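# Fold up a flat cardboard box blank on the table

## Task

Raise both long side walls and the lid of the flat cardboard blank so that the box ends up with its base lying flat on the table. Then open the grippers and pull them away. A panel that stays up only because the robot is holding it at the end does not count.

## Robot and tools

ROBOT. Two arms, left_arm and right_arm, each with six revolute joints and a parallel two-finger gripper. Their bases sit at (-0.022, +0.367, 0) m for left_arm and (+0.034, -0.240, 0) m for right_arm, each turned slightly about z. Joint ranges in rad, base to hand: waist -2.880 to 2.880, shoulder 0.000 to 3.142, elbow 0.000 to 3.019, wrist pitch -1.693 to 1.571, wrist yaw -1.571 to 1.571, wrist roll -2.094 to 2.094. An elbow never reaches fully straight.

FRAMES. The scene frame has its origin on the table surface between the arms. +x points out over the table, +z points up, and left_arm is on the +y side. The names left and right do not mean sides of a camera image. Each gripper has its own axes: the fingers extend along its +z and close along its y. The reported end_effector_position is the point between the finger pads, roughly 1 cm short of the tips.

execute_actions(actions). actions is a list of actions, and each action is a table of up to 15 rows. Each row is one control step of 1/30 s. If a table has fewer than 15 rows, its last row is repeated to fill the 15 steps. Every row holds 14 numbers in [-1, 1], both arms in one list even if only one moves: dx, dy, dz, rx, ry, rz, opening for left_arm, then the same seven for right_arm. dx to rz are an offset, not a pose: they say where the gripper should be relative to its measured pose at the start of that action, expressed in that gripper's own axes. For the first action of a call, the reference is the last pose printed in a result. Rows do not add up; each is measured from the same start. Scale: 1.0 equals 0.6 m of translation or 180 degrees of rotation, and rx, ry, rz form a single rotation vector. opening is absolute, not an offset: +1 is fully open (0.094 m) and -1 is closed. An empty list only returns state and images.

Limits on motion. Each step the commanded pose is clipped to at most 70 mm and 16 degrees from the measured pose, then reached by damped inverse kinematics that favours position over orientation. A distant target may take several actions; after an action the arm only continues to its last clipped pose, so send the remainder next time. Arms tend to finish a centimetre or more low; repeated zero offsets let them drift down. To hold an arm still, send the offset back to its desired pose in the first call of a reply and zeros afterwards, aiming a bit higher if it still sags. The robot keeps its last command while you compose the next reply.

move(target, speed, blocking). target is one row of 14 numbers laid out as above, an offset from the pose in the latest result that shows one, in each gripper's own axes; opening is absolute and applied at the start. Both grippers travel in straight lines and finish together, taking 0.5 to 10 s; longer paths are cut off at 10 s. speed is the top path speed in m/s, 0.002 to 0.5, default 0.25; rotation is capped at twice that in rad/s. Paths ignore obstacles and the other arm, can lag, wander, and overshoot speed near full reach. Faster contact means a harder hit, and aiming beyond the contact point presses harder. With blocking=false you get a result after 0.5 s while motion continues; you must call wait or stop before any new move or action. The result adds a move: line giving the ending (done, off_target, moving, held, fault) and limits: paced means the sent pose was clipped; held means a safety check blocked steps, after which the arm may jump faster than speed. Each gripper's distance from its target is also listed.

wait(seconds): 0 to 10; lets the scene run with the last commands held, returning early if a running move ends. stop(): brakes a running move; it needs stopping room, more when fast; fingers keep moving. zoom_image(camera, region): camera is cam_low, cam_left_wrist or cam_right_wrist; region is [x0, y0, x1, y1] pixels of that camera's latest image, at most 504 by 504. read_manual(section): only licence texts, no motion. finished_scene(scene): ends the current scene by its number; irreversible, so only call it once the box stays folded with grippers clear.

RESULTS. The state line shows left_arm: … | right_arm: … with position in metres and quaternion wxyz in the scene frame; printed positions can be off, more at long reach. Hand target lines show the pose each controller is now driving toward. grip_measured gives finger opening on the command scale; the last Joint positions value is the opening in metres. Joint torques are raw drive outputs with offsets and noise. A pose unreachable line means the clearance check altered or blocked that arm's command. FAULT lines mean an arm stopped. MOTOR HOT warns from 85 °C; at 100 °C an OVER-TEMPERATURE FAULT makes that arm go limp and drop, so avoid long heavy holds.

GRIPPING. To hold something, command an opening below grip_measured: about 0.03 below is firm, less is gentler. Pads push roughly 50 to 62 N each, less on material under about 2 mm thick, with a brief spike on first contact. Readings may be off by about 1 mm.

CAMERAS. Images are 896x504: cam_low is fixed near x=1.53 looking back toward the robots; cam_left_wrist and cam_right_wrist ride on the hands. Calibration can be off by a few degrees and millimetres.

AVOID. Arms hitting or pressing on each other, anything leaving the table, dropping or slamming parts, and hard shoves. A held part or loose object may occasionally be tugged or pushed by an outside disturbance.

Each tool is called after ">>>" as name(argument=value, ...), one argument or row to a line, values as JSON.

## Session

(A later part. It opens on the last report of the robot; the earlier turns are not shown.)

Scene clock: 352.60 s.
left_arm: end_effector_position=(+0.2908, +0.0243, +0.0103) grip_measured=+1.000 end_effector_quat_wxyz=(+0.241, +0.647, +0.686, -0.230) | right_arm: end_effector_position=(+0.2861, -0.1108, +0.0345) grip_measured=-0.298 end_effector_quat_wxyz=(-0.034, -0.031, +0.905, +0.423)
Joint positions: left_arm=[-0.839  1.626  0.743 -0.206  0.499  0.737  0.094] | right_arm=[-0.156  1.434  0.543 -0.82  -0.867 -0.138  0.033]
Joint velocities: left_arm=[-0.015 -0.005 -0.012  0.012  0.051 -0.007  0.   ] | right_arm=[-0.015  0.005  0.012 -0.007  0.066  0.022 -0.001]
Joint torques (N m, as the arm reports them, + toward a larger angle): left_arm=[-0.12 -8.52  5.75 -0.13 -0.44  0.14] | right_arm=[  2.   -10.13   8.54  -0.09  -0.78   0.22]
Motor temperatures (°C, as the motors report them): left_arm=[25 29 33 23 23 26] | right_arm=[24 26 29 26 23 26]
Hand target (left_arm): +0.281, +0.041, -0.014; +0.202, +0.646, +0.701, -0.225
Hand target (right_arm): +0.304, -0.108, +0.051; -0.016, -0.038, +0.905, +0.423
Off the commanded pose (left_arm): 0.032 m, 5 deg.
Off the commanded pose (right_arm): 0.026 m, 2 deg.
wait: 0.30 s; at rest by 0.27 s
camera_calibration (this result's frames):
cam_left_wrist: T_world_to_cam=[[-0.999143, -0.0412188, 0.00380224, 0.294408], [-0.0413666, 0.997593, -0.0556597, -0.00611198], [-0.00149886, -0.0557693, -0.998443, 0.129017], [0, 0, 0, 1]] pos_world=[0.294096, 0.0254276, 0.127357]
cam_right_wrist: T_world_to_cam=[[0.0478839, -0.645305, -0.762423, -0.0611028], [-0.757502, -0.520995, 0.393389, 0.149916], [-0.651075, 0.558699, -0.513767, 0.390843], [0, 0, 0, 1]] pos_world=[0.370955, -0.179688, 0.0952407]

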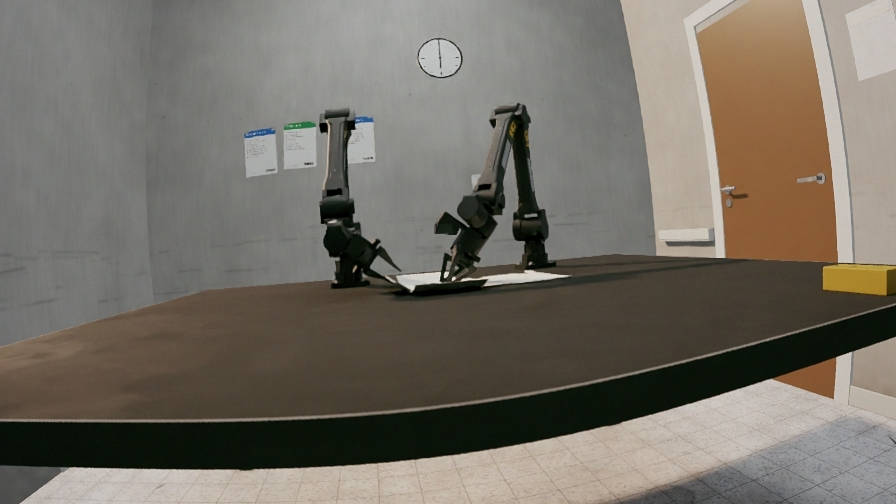

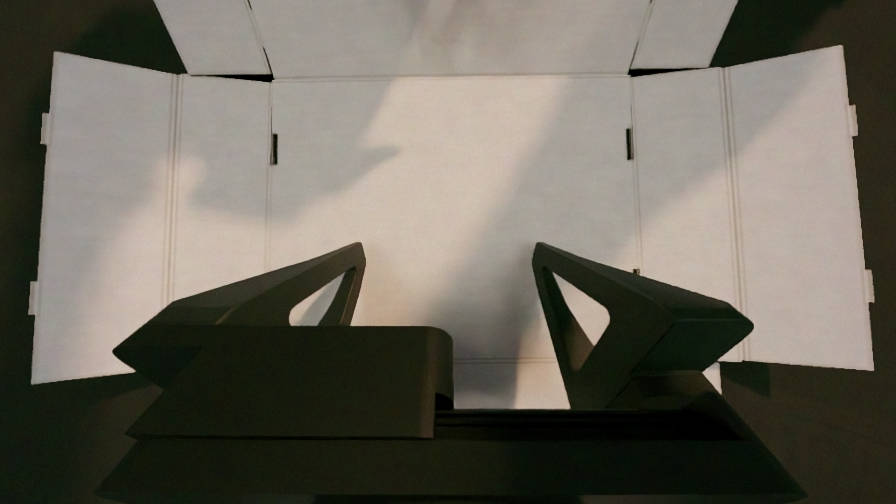

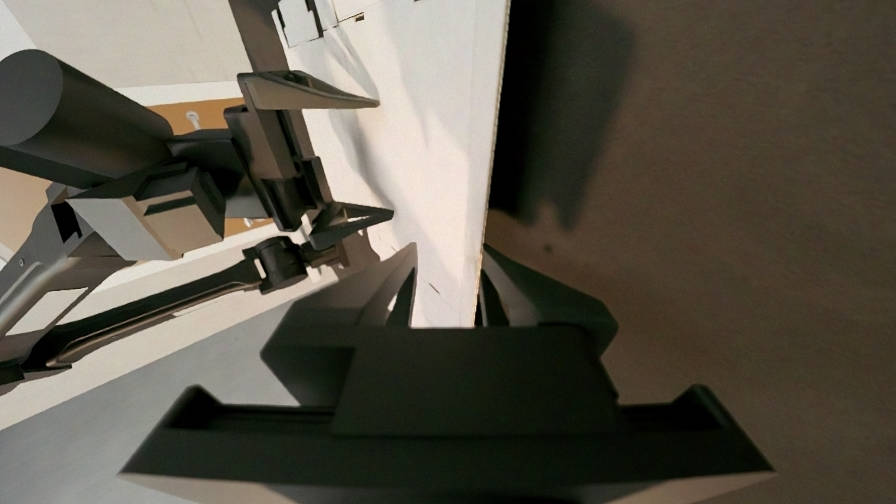

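>>> execute_actions(
  actions=[
    [[0.049,-0.014,0.016,0.012,0.022,-0.011,1,-0.0292,0.0274,-0.0147,0.0013,-0.0075,-0.0084,-0.3],[0.049,-0.014,0.016,0.012,0.022,-0.011,1,-0.0291,0.0314,-0.0128,0.0013,-0.0075,-0.0084,-0.3],[0.049,-0.014,0.016,0.012,0.022,-0.011,1,-0.029,0.0353,-0.011,0.0013,-0.0075,-0.0084,-0.3],[0.049,-0.014,0.016,0.012,0.022,-0.011,1,-0.0289,0.0393,-0.0092,0.0013,-0.0075,-0.0084,-0.3],[0.049,-0.014,0.016,0.012,0.022,-0.011,1,-0.0288,0.0432,-0.0073,0.0013,-0.0075,-0.0084,-0.3],[0.049,-0.014,0.016,0.012,0.022,-0.011,1,-0.0287,0.0472,-0.0055,0.0013,-0.0075,-0.0084,-0.3],[0.049,-0.014,0.016,0.012,0.022,-0.011,1,-0.0286,0.0511,-0.0037,0.0013,-0.0075,-0.0084,-0.3],[0.049,-0.014,0.016,0.012,0.022,-0.011,1,-0.0285,0.0551,-0.0018,0.0013,-0.0075,-0.0084,-0.3],[0.049,-0.014,0.016,0.012,0.022,-0.011,1,-0.0283,0.059,0,0.0013,-0.0075,-0.0084,-0.3],[0.049,-0.014,0.016,0.012,0.022,-0.011,1,-0.0284,0.0617,0.0032,0.0013,-0.0075,-0.0084,-0.3],[0.049,-0.014,0.016,0.012,0.022,-0.011,1,-0.0285,0.0643,0.0064,0.0013,-0.0075,-0.0084,-0.3],[0.049,-0.014,0.016,0.012,0.022,-0.011,1,-0.0286,0.067,0.0096,0.0013,-0.0075,-0.0084,-0.3],[0.049,-0.014,0.016,0.012,0.022,-0.011,1,-0.0287,0.0697,0.0128,0.0013,-0.0075,-0.0084,-0.3],[0.049,-0.014,0.016,0.012,0.022,-0.011,1,-0.0288,0.0723,0.016,0.0013,-0.0075,-0.0084,-0.3],[0.049,-0.014,0.016,0.012,0.022,-0.011,1,-0.0288,0.075,0.0192,0.0013,-0.0075,-0.0084,-0.3]],
  ],
)

>>> wait(
  seconds=0.3,
)

>>> zoom_image(
  camera="cam_low",
  region=[320, 200, 520, 312],
)

Scene clock: 378.93 s.
left_arm: end_effector_position=(+0.2908, +0.0269, +0.0106) grip_measured=+1.000 end_effector_quat_wxyz=(+0.238, +0.649, +0.686, -0.229) | right_arm: end_effector_position=(+0.2856, -0.0884, +0.0467) grip_measured=-0.298 end_effector_quat_wxyz=(-0.038, -0.029, +0.909, +0.415)
Joint positions: left_arm=[-0.835  1.623  0.744 -0.221  0.499  0.746  0.094] | right_arm=[-0.065  1.375  0.543 -0.782 -0.858  0.001  0.033]
Joint velocities: left_arm=[ 0.015 -0.015  0.002 -0.027 -0.007 -0.007  0.   ] | right_arm=[ 0.22  -0.054  0.007  0.242  0.037  0.344  0.   ]
Joint torques (N m, as the arm reports them, + toward a larger angle): left_arm=[-0.23 -8.78  5.84  0.08 -0.42  0.14] | right_arm=[ 3.25 -9.78  7.61  1.41 -1.36  0.16]
Motor temperatures (°C, as the motors report them): left_arm=[25 29 33 23 23 26] | right_arm=[24 26 31 26 23 26]
Hand target (left_arm): +0.281, +0.041, -0.014; +0.201, +0.648, +0.700, -0.224
Hand target (right_arm): +0.300, -0.074, +0.062; -0.018, -0.039, +0.905, +0.423
Off the commanded pose (left_arm): 0.031 m, 5 deg.
Off the commanded pose (right_arm): 0.027 m, 3 deg.
camera_calibration (this result's frames):
cam_left_wrist: T_world_to_cam=[[-0.999246, -0.0383885, 0.00578661, 0.294446], [-0.0386266, 0.998049, -0.0490609, -0.00959427], [-0.00389194, -0.0492475, -0.998779, 0.129916], [0, 0, 0, 1]] pos_world=[0.294359, 0.0272769, 0.127583]
cam_right_wrist: T_world_to_cam=[[0.0430721, -0.658673, -0.751195, -0.0376234], [-0.753564, -0.51509, 0.40844, 0.155173], [-0.655962, 0.548481, -0.518538, 0.38497], [0, 0, 0, 1]] pos_world=[0.371079, -0.156002, 0.10798]

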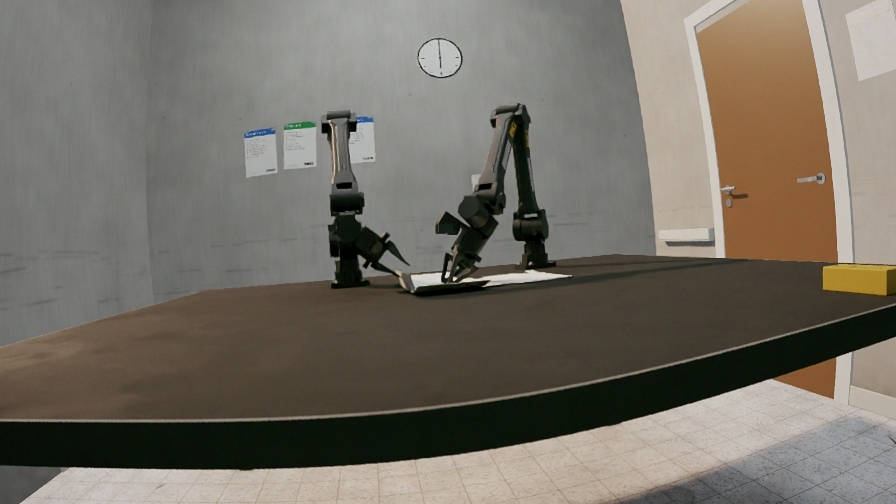

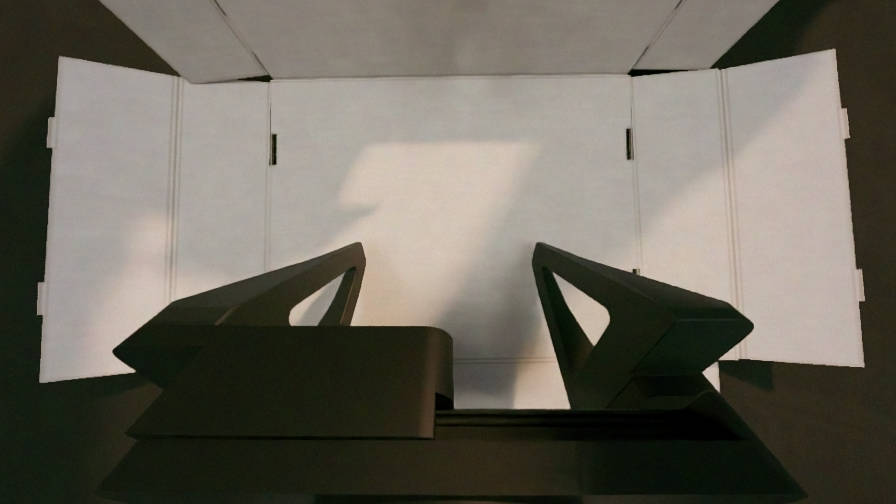

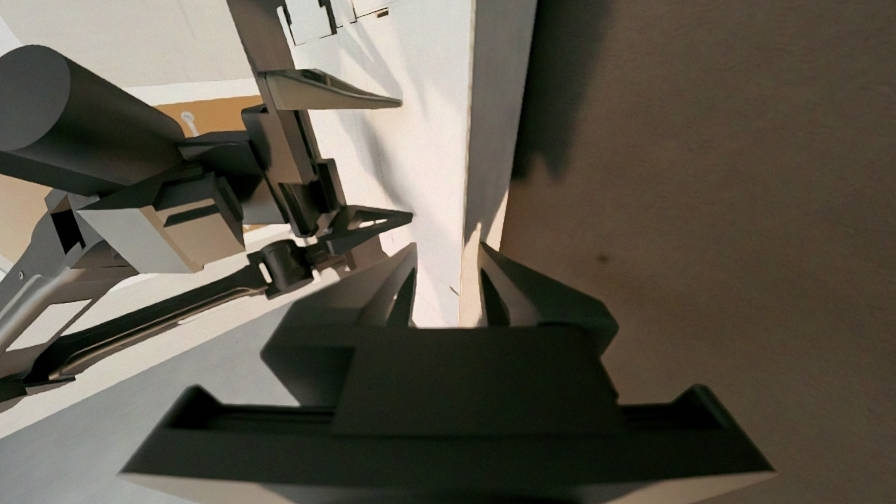

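Scene clock: 379.23 s.
left_arm: end_effector_position=(+0.2914, +0.0281, +0.0106) grip_measured=+1.000 end_effector_quat_wxyz=(+0.237, +0.648, +0.686, -0.228) | right_arm: end_effector_position=(+0.2864, -0.0838, +0.0474) grip_measured=-0.298 end_effector_quat_wxyz=(-0.041, -0.020, +0.909, +0.414)
Joint positions: left_arm=[-0.832  1.622  0.744 -0.224  0.499  0.748  0.094] | right_arm=[-0.048  1.371  0.543 -0.765 -0.858  0.047  0.033]
Joint velocities: left_arm=[-0.005 -0.015  0.002  0.012  0.007 -0.007  0.   ] | right_arm=[-0.015  0.015 -0.017 -0.012  0.022  0.022  0.   ]
Joint torques (N m, as the arm reports them, + toward a larger angle): left_arm=[-0.8  -8.03  5.85  0.21 -0.46  0.06] | right_arm=[ 3.2  -9.61  7.7   1.52 -1.35  0.19]
Motor temperatures (°C, as the motors report them): left_arm=[25 29 33 23 23 26] | right_arm=[24 26 31 26 23 26]
Hand target (left_arm): +0.281, +0.041, -0.014; +0.201, +0.648, +0.700, -0.224
Hand target (right_arm): +0.300, -0.074, +0.062; -0.018, -0.039, +0.905, +0.423
Off the commanded pose (left_arm): 0.031 m, 4 deg.
Off the commanded pose (right_arm): 0.023 m, 4 deg.
wait: 0.30 s; no rest
camera_calibration (this result's frames):
cam_left_wrist: T_world_to_cam=[[-0.999179, -0.0400444, 0.00609901, 0.295112], [-0.0402898, 0.998054, -0.0475846, -0.0102403], [-0.00418164, -0.0477913, -0.998849, 0.13005], [0, 0, 0, 1]] pos_world=[0.295001, 0.0282532, 0.127613]
cam_right_wrist: T_world_to_cam=[[0.0238949, -0.661145, -0.749878, -0.028816], [-0.754335, -0.504165, 0.420471, 0.158394], [-0.656054, 0.555612, -0.510772, 0.383616], [0, 0, 0, 1]] pos_world=[0.371843, -0.152337, 0.107732]

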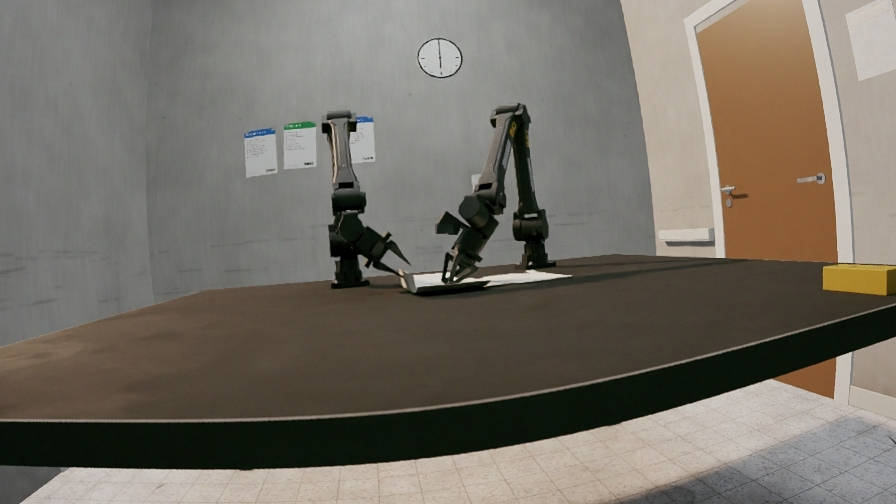

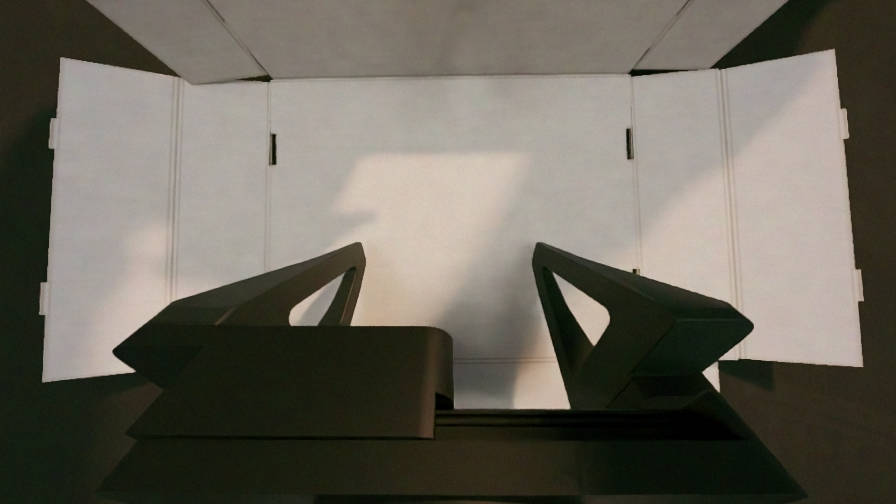

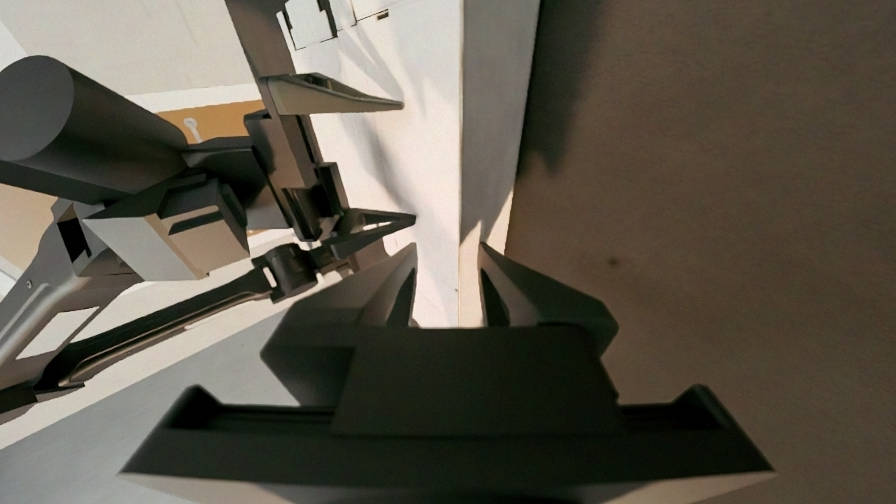

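Region (320, 200, 520, 312) of cam_low's 896x504 image, scaled by 2.520, with more detail than that image has; it fills the top 282 rows of this view, and the rest is white.

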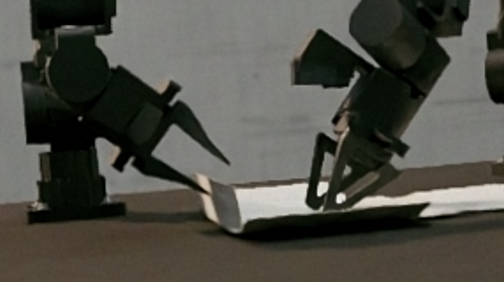

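>>> execute_actions(
  actions=[
    [[0.04,-0.017,0.022,0.01,0.02,-0.011,1,-0.0221,0.0303,-0.0026,-0.0045,-0.0087,-0.017,-0.3],[0.037,-0.019,0.026,0.01,0.02,-0.011,1,-0.022,0.0316,0.0002,-0.0045,-0.0087,-0.017,-0.3],[0.034,-0.02,0.03,0.01,0.02,-0.011,1,-0.0218,0.0329,0.0031,-0.0045,-0.0087,-0.017,-0.3],[0.031,-0.022,0.034,0.01,0.02,-0.011,1,-0.0216,0.0342,0.0059,-0.0045,-0.0087,-0.017,-0.3],[0.027,-0.023,0.038,0.01,0.02,-0.011,1,-0.0214,0.0355,0.0088,-0.0045,-0.0087,-0.017,-0.3],[0.027,-0.023,0.038,0.01,0.02,-0.011,1,-0.0213,0.0368,0.0116,-0.0045,-0.0087,-0.017,-0.3],[0.027,-0.023,0.038,0.01,0.02,-0.011,1,-0.0211,0.0381,0.0145,-0.0045,-0.0087,-0.017,-0.3],[0.027,-0.023,0.038,0.01,0.02,-0.011,1,-0.0209,0.0394,0.0173,-0.0045,-0.0087,-0.017,-0.3],[0.027,-0.023,0.038,0.01,0.02,-0.011,1,-0.0207,0.0407,0.0202,-0.0045,-0.0087,-0.017,-0.3],[0.027,-0.023,0.038,0.01,0.02,-0.011,1,-0.0206,0.042,0.023,-0.0045,-0.0087,-0.017,-0.3],[0.027,-0.023,0.038,0.01,0.02,-0.011,1,-0.0204,0.0433,0.0259,-0.0045,-0.0087,-0.017,-0.3],[0.027,-0.023,0.038,0.01,0.02,-0.011,1,-0.0202,0.0446,0.0287,-0.0045,-0.0087,-0.017,-0.3],[0.027,-0.023,0.038,0.01,0.02,-0.011,1,-0.02,0.0459,0.0316,-0.0045,-0.0087,-0.017,-0.3],[0.027,-0.023,0.038,0.01,0.02,-0.011,1,-0.0199,0.0472,0.0344,-0.0045,-0.0087,-0.017,-0.3],[0.027,-0.023,0.038,0.01,0.02,-0.011,1,-0.0197,0.0485,0.0373,-0.0045,-0.0087,-0.017,-0.3]],
  ],
)

>>> wait(
  seconds=0.3,
)

>>> zoom_image(
  camera="cam_low",
  region=[320, 200, 520, 312],
)

Scene clock: 406.73 s.
left_arm: end_effector_position=(+0.2929, +0.0291, +0.0100) grip_measured=+1.000 end_effector_quat_wxyz=(+0.236, +0.644, +0.693, -0.222) | right_arm: end_effector_position=(+0.2893, -0.0628, +0.0446) grip_measured=-0.298 end_effector_quat_wxyz=(-0.034, -0.027, +0.911, +0.410)
Joint positions: left_arm=[-0.834  1.62   0.744 -0.224  0.482  0.733  0.094] | right_arm=[ 0.031  1.369  0.534 -0.659 -0.846  0.155  0.033]
Joint velocities: left_arm=[ 0.005 -0.005  0.002 -0.007  0.007  0.037  0.   ] | right_arm=[ 0.132  0.005 -0.066  0.266 -0.037  0.095  0.002]
Joint torques (N m, as the arm reports them, + toward a larger angle): left_arm=[-3.03 -6.73  6.79  1.1  -0.6  -0.16] | right_arm=[ 3.52 -9.62  6.49  1.86 -1.4   0.16]
Motor temperatures (°C, as the motors report them): left_arm=[25 29 33 23 23 26] | right_arm=[24 26 31 26 24 26]
Hand target (left_arm): +0.277, +0.028, -0.016; +0.202, +0.647, +0.701, -0.221
Hand target (right_arm): +0.296, -0.048, +0.055; -0.019, -0.040, +0.906, +0.422
Off the commanded pose (left_arm): 0.031 m, 4 deg.
Off the commanded pose (right_arm): 0.020 m, 3 deg.
camera_calibration (this result's frames):
cam_left_wrist: T_world_to_cam=[[-0.998346, -0.057345, 0.00408472, 0.297001], [-0.0574569, 0.997666, -0.0368887, -0.0062605], [-0.0019598, -0.0370624, -0.999311, 0.128568], [0, 0, 0, 1]] pos_world=[0.296402, 0.0280425, 0.127035]
cam_right_wrist: T_world_to_cam=[[0.0428988, -0.665764, -0.744928, -0.0231325], [-0.758558, -0.506944, 0.409387, 0.173877], [-0.650192, 0.547509, -0.526768, 0.370903], [0, 0, 0, 1]] pos_world=[0.374047, -0.130327, 0.106965]

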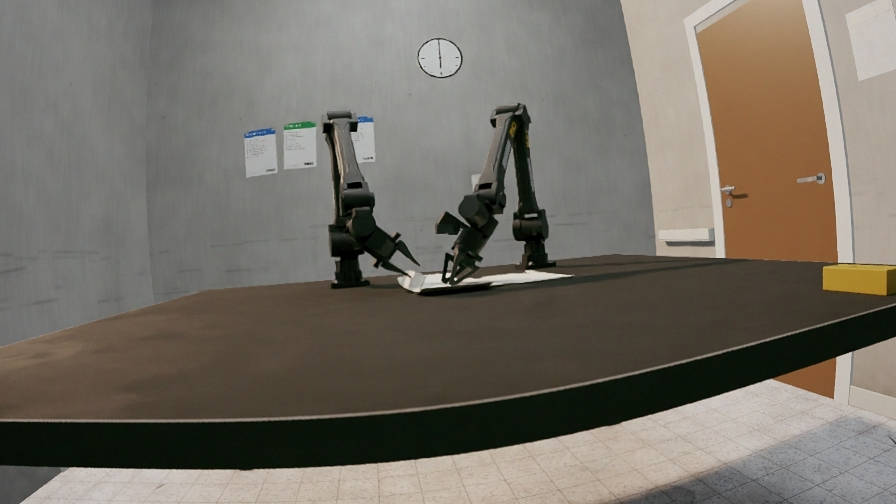

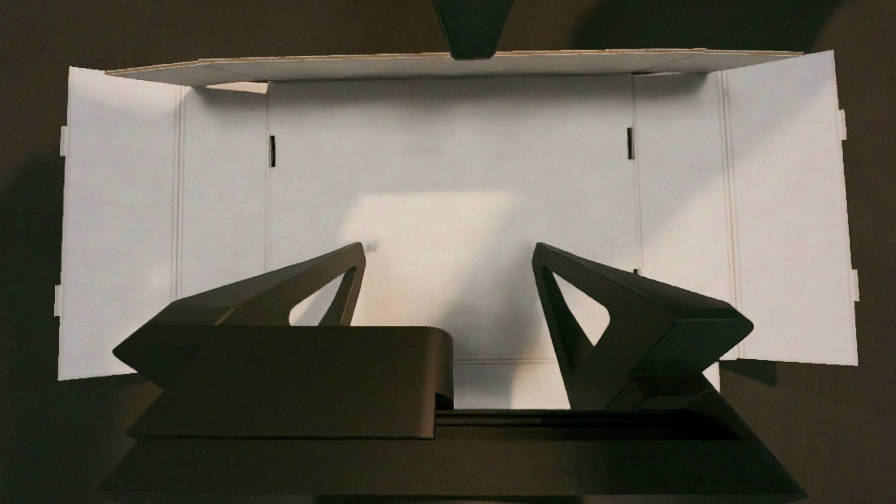

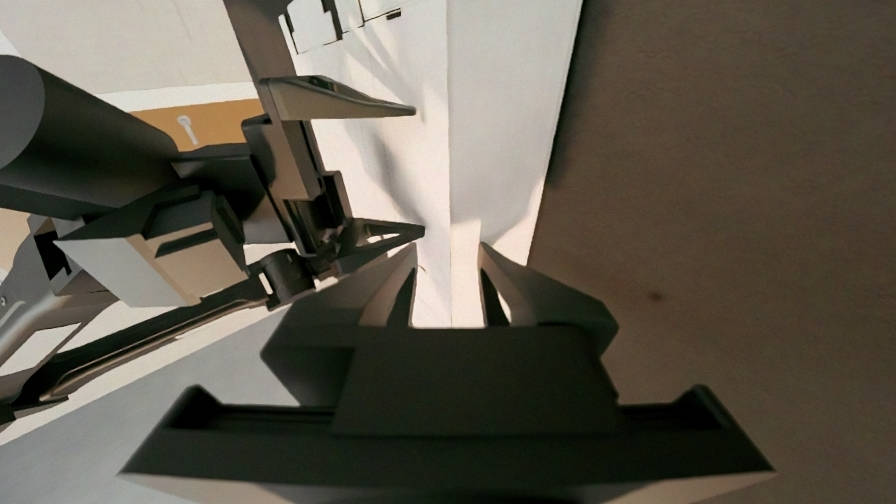

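Scene clock: 407.03 s.
left_arm: end_effector_position=(+0.2930, +0.0290, +0.0101) grip_measured=+1.000 end_effector_quat_wxyz=(+0.236, +0.644, +0.693, -0.222) | right_arm: end_effector_position=(+0.2900, -0.0597, +0.0440) grip_measured=-0.298 end_effector_quat_wxyz=(-0.035, -0.020, +0.911, +0.411)
Joint positions: left_arm=[-0.834  1.62   0.744 -0.223  0.482  0.733  0.094] | right_arm=[ 0.041  1.369  0.531 -0.638 -0.846  0.189  0.033]
Joint velocities: left_arm=[-0.015  0.005 -0.017 -0.022  0.007 -0.066  0.   ] | right_arm=[-0.005  0.015 -0.007  0.002  0.037  0.007  0.001]
Joint torques (N m, as the arm reports them, + toward a larger angle): left_arm=[-3.45 -7.29  6.58  1.09 -0.54 -0.17] | right_arm=[ 3.44 -9.45  6.58  1.81 -1.34  0.16]
Motor temperatures (°C, as the motors report them): left_arm=[25 29 33 23 23 26] | right_arm=[24 26 31 26 24 26]
Hand target (left_arm): +0.277, +0.028, -0.016; +0.202, +0.648, +0.701, -0.221
Hand target (right_arm): +0.296, -0.048, +0.055; -0.019, -0.039, +0.906, +0.422
Off the commanded pose (left_arm): 0.032 m, 4 deg.
Off the commanded pose (right_arm): 0.017 m, 3 deg.
wait: 0.30 s; no rest
camera_calibration (this result's frames):
cam_left_wrist: T_world_to_cam=[[-0.998329, -0.0576448, 0.00402788, 0.297064], [-0.0577549, 0.99764, -0.037138, -0.00611869], [-0.00187757, -0.0373085, -0.999302, 0.128588], [0, 0, 0, 1]] pos_world=[0.296456, 0.0280259, 0.127075]
cam_right_wrist: T_world_to_cam=[[0.0294145, -0.666332, -0.745075, -0.0177025], [-0.761711, -0.497609, 0.414948, 0.177412], [-0.647249, 0.555326, -0.522189, 0.368805], [0, 0, 0, 1]] pos_world=[0.374366, -0.128321, 0.10578]

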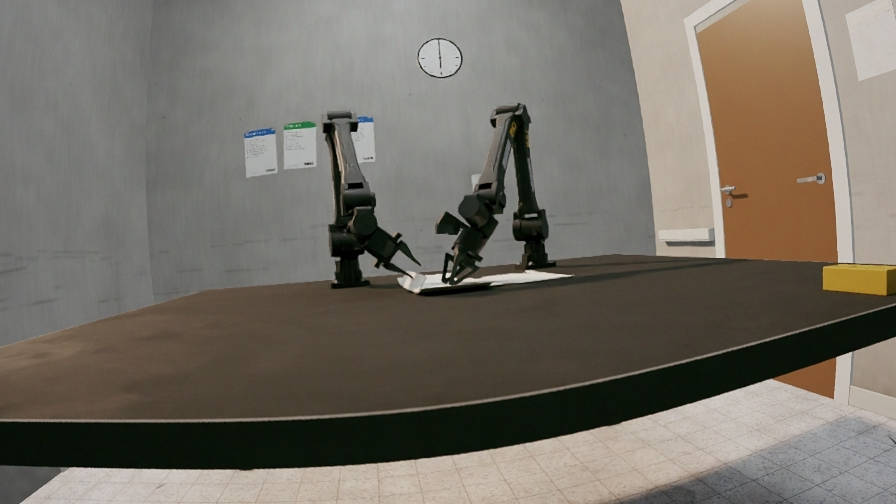

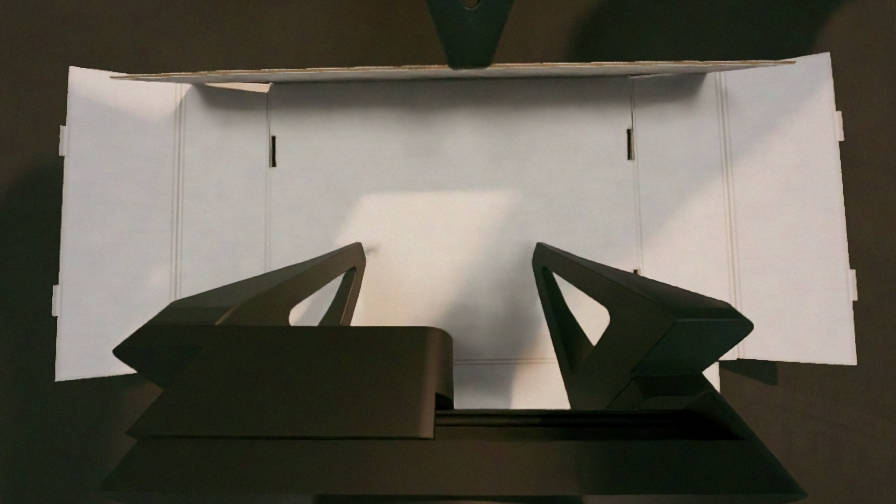

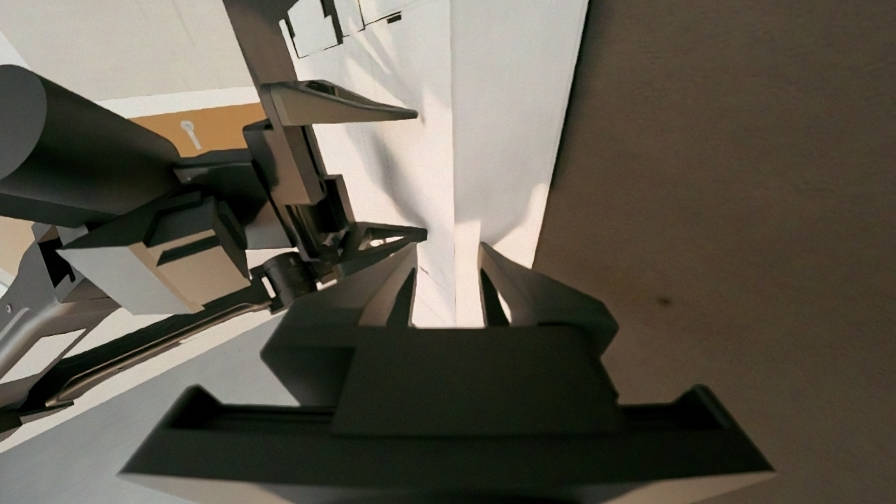

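Region (320, 200, 520, 312) of cam_low's 896x504 image, scaled by 2.520, with more detail than that image has; it fills the top 282 rows of this view, and the rest is white.

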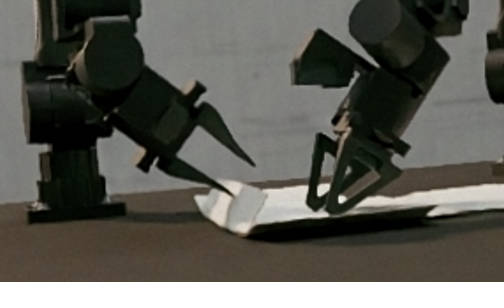

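>>> execute_actions(
  actions=[
    [[0.027,-0.022,0.035,0.013,0.018,-0.004,1,-0.0103,0.0247,0.0051,-0.005,-0.005,-0.015,-0.3],[0.027,-0.022,0.035,0.013,0.018,-0.004,1,-0.0101,0.0226,0.0087,-0.0045,-0.005,-0.015,-0.3],[0.027,-0.022,0.035,0.013,0.018,-0.004,1,-0.0099,0.0206,0.0123,-0.004,-0.005,-0.015,-0.3],[0.027,-0.022,0.035,0.013,0.018,-0.004,1,-0.0098,0.0186,0.016,-0.003,-0.005,-0.015,-0.3],[0.027,-0.022,0.035,0.013,0.018,-0.004,1,-0.0096,0.0165,0.0196,-0.0023,-0.005,-0.015,-0.3],[0.027,-0.022,0.035,0.013,0.018,-0.004,1,-0.0094,0.0145,0.0232,-0.0016,-0.005,-0.015,-0.3],[0.027,-0.022,0.035,0.013,0.018,-0.004,1,-0.0092,0.0125,0.0268,-0.001,-0.005,-0.015,-0.3],[0.027,-0.022,0.035,0.013,0.018,-0.004,1,-0.009,0.0104,0.0304,0,-0.005,-0.015,-0.3],[0.027,-0.022,0.035,0.013,0.018,-0.004,1,-0.0088,0.0084,0.034,0.0007,-0.005,-0.015,-0.3],[0.027,-0.022,0.035,0.013,0.018,-0.004,1,-0.0086,0.0064,0.0376,0.0014,-0.005,-0.015,-0.3],[0.027,-0.022,0.035,0.013,0.018,-0.004,1,-0.0084,0.0043,0.0412,0.002,-0.005,-0.015,-0.3],[0.027,-0.022,0.035,0.013,0.018,-0.004,1,-0.0083,0.0023,0.0449,0.003,-0.005,-0.015,-0.3],[0.027,-0.022,0.035,0.013,0.018,-0.004,1,-0.0081,0.0003,0.0485,0.0036,-0.005,-0.015,-0.3],[0.027,-0.022,0.035,0.013,0.018,-0.004,1,-0.0079,-0.0018,0.0521,0.0043,-0.005,-0.015,-0.3],[0.027,-0.022,0.035,0.013,0.018,-0.004,1,-0.0077,-0.0038,0.0557,0.005,-0.005,-0.015,-0.3]],
  ],
)

>>> wait(
  seconds=0.4,
)

>>> zoom_image(
  camera="cam_low",
  region=[320, 200, 520, 312],
)

Scene clock: 427.30 s.
left_arm: end_effector_position=(+0.2931, +0.0289, +0.0102) grip_measured=+1.000 end_effector_quat_wxyz=(+0.237, +0.644, +0.693, -0.222) | right_arm: end_effector_position=(+0.2957, -0.0432, +0.0346) grip_measured=-0.299 end_effector_quat_wxyz=(-0.007, -0.042, +0.912, +0.408)
Joint positions: left_arm=[-0.834  1.62   0.744 -0.223  0.482  0.733  0.094] | right_arm=[ 0.102  1.385  0.509 -0.487 -0.82   0.25   0.033]
Joint velocities: left_arm=[-0.005 -0.005  0.002  0.002 -0.051 -0.066  0.   ] | right_arm=[ 0.122  0.151 -0.066  0.339 -0.037  0.125  0.001]
Joint torques (N m, as the arm reports them, + toward a larger angle): left_arm=[-2.64 -7.32  6.85  0.83 -0.65  0.  ] | right_arm=[ 2.48 -5.33  5.26  1.74 -0.34  0.18]
Motor temperatures (°C, as the motors report them): left_arm=[25 29 33 23 24 26] | right_arm=[24 26 31 26 24 26]
Hand target (left_arm): +0.279, +0.030, -0.015; +0.202, +0.651, +0.699, -0.218
Hand target (right_arm): +0.291, -0.037, +0.022; -0.018, -0.039, +0.914, +0.404
Off the commanded pose (left_arm): 0.030 m, 4 deg.
Off the commanded pose (right_arm): 0.017 m, 1 deg.
camera_calibration (this result's frames):
cam_left_wrist: T_world_to_cam=[[-0.99833, -0.0576439, 0.00373712, 0.297211], [-0.0577435, 0.997631, -0.0373848, -0.0059921], [-0.00157326, -0.0375381, -0.999294, 0.128634], [0, 0, 0, 1]] pos_world=[0.296571, 0.027939, 0.127209]
cam_right_wrist: T_world_to_cam=[[0.0920965, -0.668435, -0.738047, -0.0327553], [-0.780834, -0.50843, 0.363039, 0.200822], [-0.617913, 0.542857, -0.568761, 0.350793], [0, 0, 0, 1]] pos_world=[0.376585, -0.110222, 0.102436]

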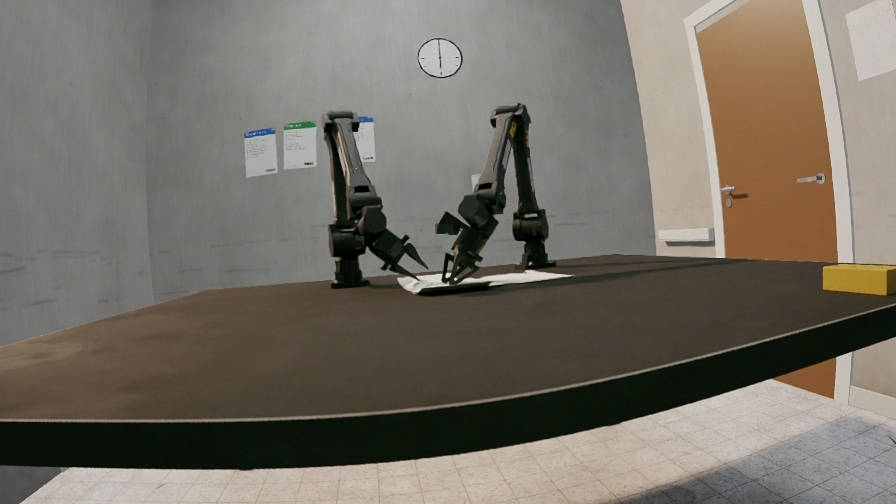

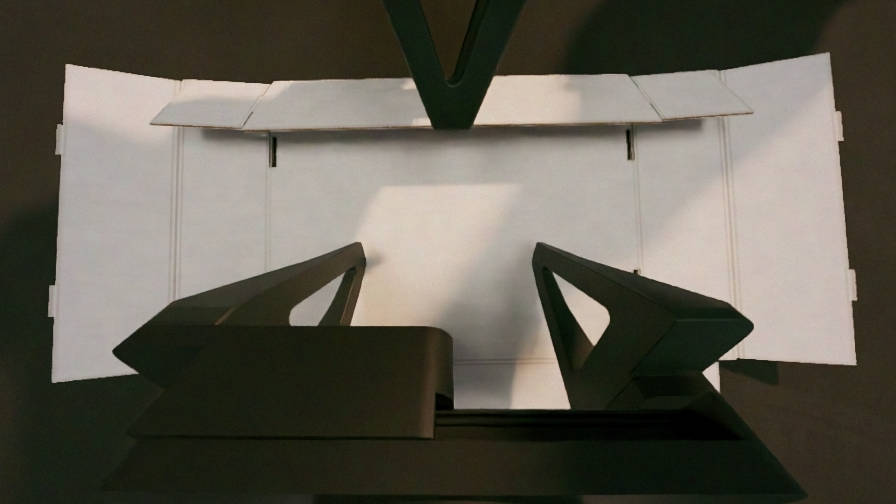

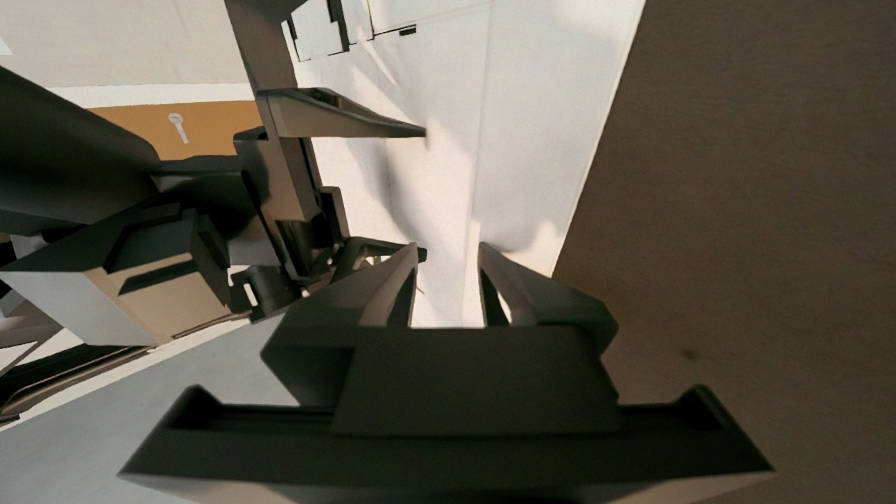

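Scene clock: 427.70 s.
left_arm: end_effector_position=(+0.2931, +0.0289, +0.0102) grip_measured=+1.000 end_effector_quat_wxyz=(+0.237, +0.644, +0.693, -0.222) | right_arm: end_effector_position=(+0.2958, -0.0405, +0.0302) grip_measured=-0.299 end_effector_quat_wxyz=(-0.009, -0.039, +0.913, +0.407)
Joint positions: left_arm=[-0.834  1.62   0.744 -0.223  0.482  0.733  0.094] | right_arm=[ 0.111  1.401  0.507 -0.462 -0.817  0.268  0.033]
Joint velocities: left_arm=[-0.015  0.005 -0.012 -0.012 -0.051  0.022  0.   ] | right_arm=[ 0.015 -0.024  0.012 -0.007 -0.037  0.007  0.   ]
Joint torques (N m, as the arm reports them, + toward a larger angle): left_arm=[-2.48 -7.69  6.89  0.71 -0.68 -0.02] | right_arm=[ 2.55 -5.8   5.    1.74 -0.36  0.19]
Motor temperatures (°C, as the motors report them): left_arm=[25 29 33 23 24 26] | right_arm=[24 26 31 26 24 26]
Hand target (left_arm): +0.279, +0.030, -0.015; +0.202, +0.651, +0.699, -0.218
Hand target (right_arm): +0.291, -0.037, +0.022; -0.018, -0.039, +0.914, +0.404
Off the commanded pose (left_arm): 0.030 m, 4 deg.
Off the commanded pose (right_arm): 0.012 m, 1 deg.
wait: 0.40 s; at rest by 0.27 s
camera_calibration (this result's frames):
cam_left_wrist: T_world_to_cam=[[-0.99833, -0.0576439, 0.00373712, 0.297211], [-0.0577435, 0.997631, -0.0373848, -0.0059921], [-0.00157326, -0.0375381, -0.999294, 0.128634], [0, 0, 0, 1]] pos_world=[0.296571, 0.027939, 0.127209]
cam_right_wrist: T_world_to_cam=[[0.0853665, -0.669702, -0.737707, -0.0322851], [-0.779946, -0.505651, 0.368783, 0.203621], [-0.619997, 0.54389, -0.565497, 0.347411], [0, 0, 0, 1]] pos_world=[0.376963, -0.107613, 0.0975508]

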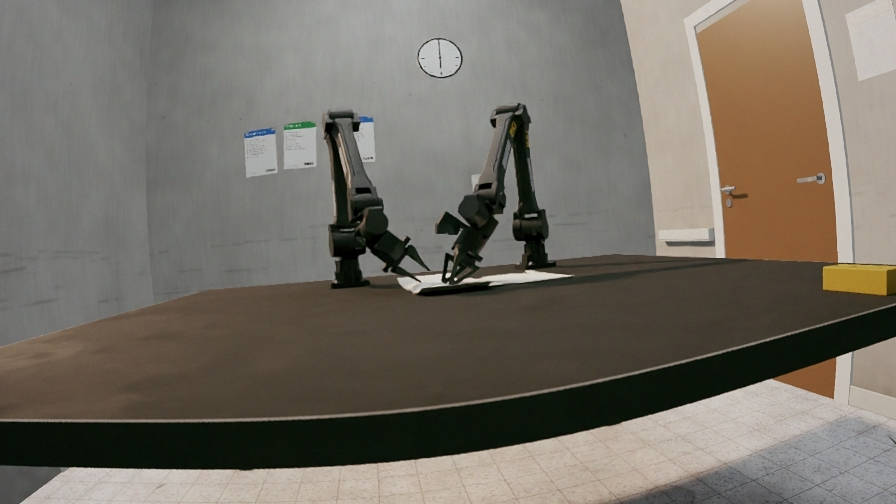

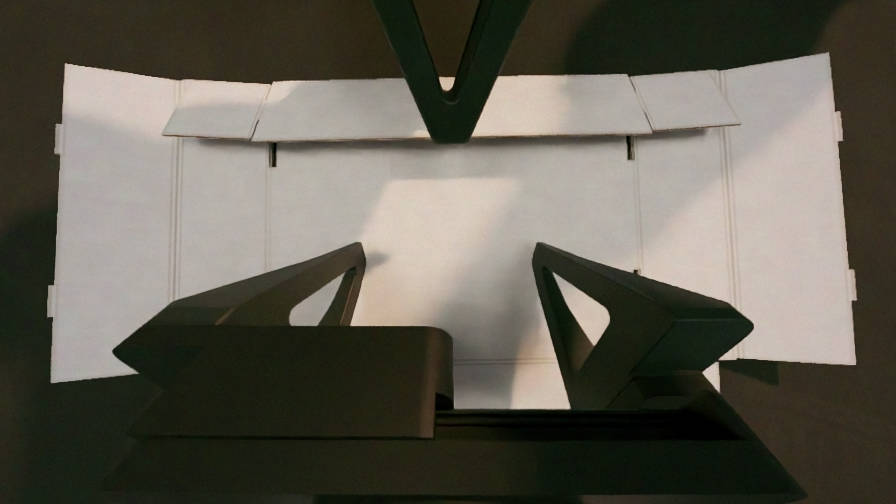

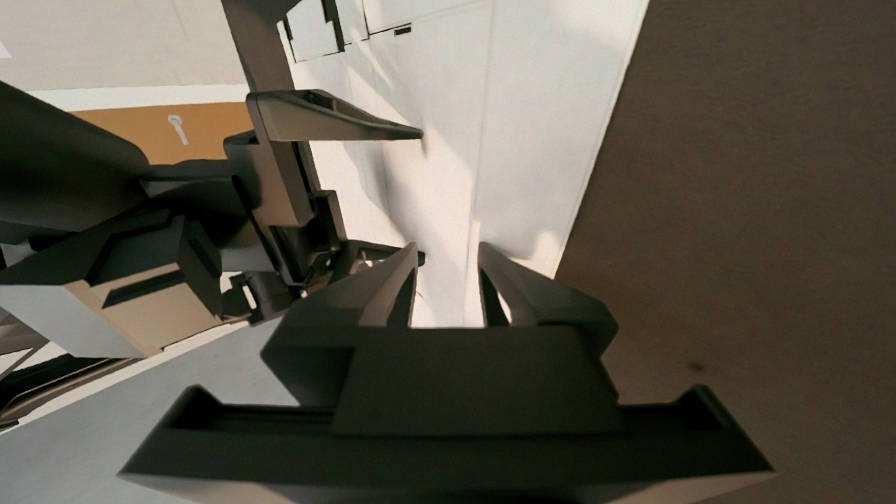

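Region (320, 200, 520, 312) of cam_low's 896x504 image, scaled by 2.520, with more detail than that image has; it fills the top 282 rows of this view, and the rest is white.

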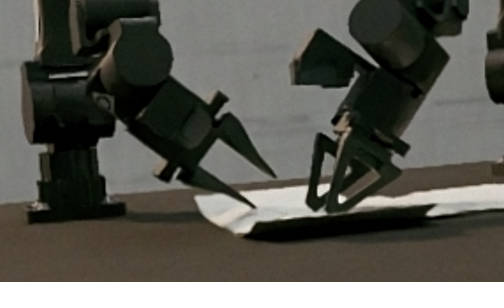

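>>> zoom_image(
  camera="cam_left_wrist",
  region=[200, 40, 700, 200],
)

Region (200, 40, 700, 200) of cam_left_wrist's 896x504 image, scaled by 1.008, with more detail than that image has; it fills the top 161 rows of this view, and the rest is white.

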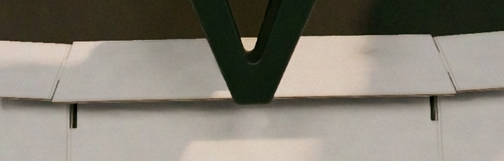

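>>> zoom_image(
  camera="cam_low",
  region=[470, 250, 590, 300],
)

Region (470, 250, 590, 300) of cam_low's 896x504 image, scaled by 4.200, with more detail than that image has; it fills the top 210 rows of this view, and the rest is white.

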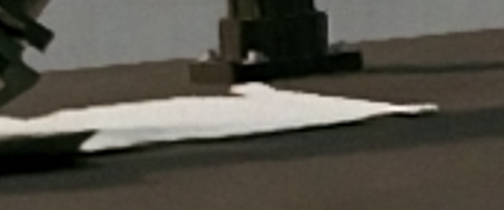

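>>> execute_actions(
  actions=[
    [[0.027,-0.022,0.035,0.013,0.018,-0.004,1,0.0072,-0.0083,0.017,0.002,-0.004,-0.003,-0.3],[0.027,-0.022,0.035,0.013,0.018,-0.004,1,0.0073,-0.0096,0.0174,0.002,-0.004,-0.003,-0.3],[0.027,-0.022,0.035,0.013,0.018,-0.004,1,0.0075,-0.0109,0.0178,0.002,-0.004,-0.003,-0.3],[0.027,-0.022,0.035,0.013,0.018,-0.004,1,0.0076,-0.0122,0.0182,0.002,-0.004,-0.003,-0.3],[0.027,-0.022,0.035,0.013,0.018,-0.004,1,0.0078,-0.0135,0.0186,0.002,-0.004,-0.003,-0.3],[0.027,-0.022,0.035,0.013,0.018,-0.004,1,0.0079,-0.0148,0.019,0.002,-0.004,-0.003,-0.3],[0.027,-0.022,0.035,0.013,0.018,-0.004,1,0.008,-0.0161,0.0194,0.002,-0.004,-0.003,-0.3],[0.027,-0.022,0.035,0.013,0.018,-0.004,1,0.0082,-0.0174,0.0198,0.002,-0.004,-0.003,-0.3]],
  ],
)

>>> zoom_image(
  camera="cam_left_wrist",
  region=[200, 40, 700, 200],
)

Scene clock: 469.20 s.
left_arm: end_effector_position=(+0.2931, +0.0289, +0.0102) grip_measured=+1.000 end_effector_quat_wxyz=(+0.237, +0.644, +0.693, -0.222) | right_arm: end_effector_position=(+0.2959, -0.0393, +0.0258) grip_measured=-0.299 end_effector_quat_wxyz=(+0.009, -0.046, +0.911, +0.411)
Joint positions: left_arm=[-0.834  1.62   0.744 -0.223  0.482  0.733  0.094] | right_arm=[ 0.116  1.401  0.481 -0.39  -0.815  0.279  0.033]
Joint velocities: left_arm=[-0.005 -0.005 -0.002 -0.002 -0.007  0.007  0.   ] | right_arm=[-0.015 -0.005  0.007 -0.012  0.007  0.007 -0.001]
Joint torques (N m, as the arm reports them, + toward a larger angle): left_arm=[-2.5  -7.46  6.9   0.75 -0.69 -0.02] | right_arm=[ 2.06 -5.36  4.67  1.72 -0.11  0.17]
Motor temperatures (°C, as the motors report them): left_arm=[25 29 33 23 24 26] | right_arm=[24 26 30 26 23 26]
Hand target (left_arm): +0.279, +0.030, -0.015; +0.203, +0.651, +0.699, -0.218
Hand target (right_arm): +0.291, -0.039, +0.015; -0.001, -0.041, +0.914, +0.404
Off the commanded pose (left_arm): 0.030 m, 4 deg.
Off the commanded pose (right_arm): 0.012 m, 2 deg.
camera_calibration (this result's frames):
cam_left_wrist: T_world_to_cam=[[-0.99833, -0.0576439, 0.00373712, 0.297211], [-0.0577435, 0.997631, -0.0373848, -0.0059921], [-0.00157326, -0.0375381, -0.999294, 0.128634], [0, 0, 0, 1]] pos_world=[0.296571, 0.027939, 0.127209]
cam_right_wrist: T_world_to_cam=[[0.111351, -0.663088, -0.740213, -0.0420722], [-0.794908, -0.506453, 0.334106, 0.21121], [-0.596425, 0.551198, -0.583488, 0.338204], [0, 0, 0, 1]] pos_world=[0.374291, -0.107347, 0.095629]

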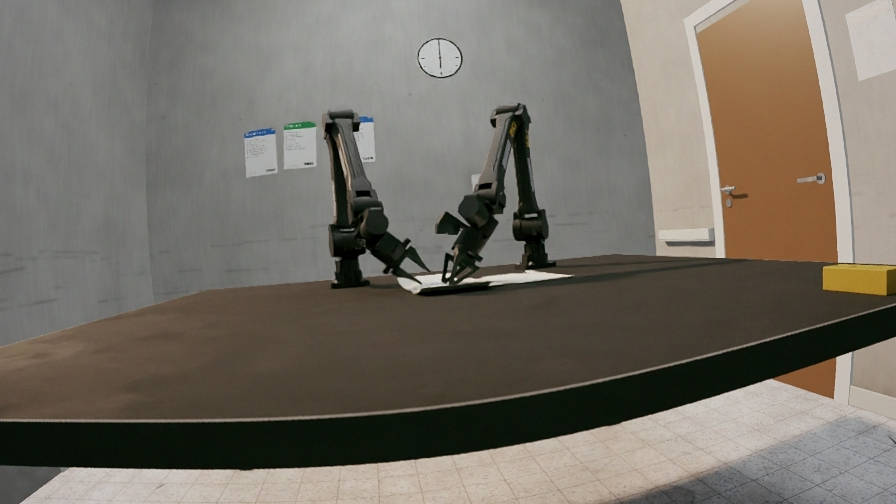

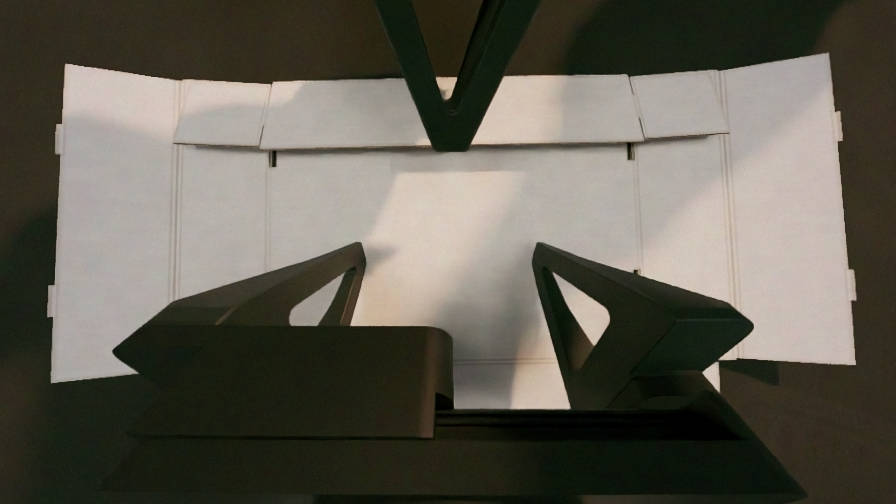

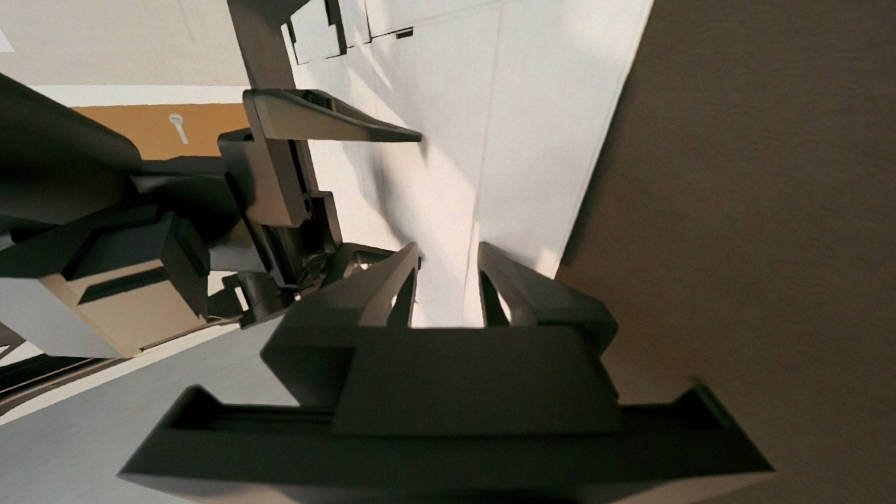

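Region (200, 40, 700, 200) of cam_left_wrist's 896x504 image, scaled by 1.008, with more detail than that image has; it fills the top 161 rows of this view, and the rest is white.

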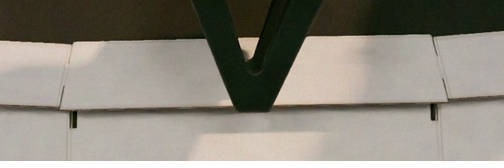

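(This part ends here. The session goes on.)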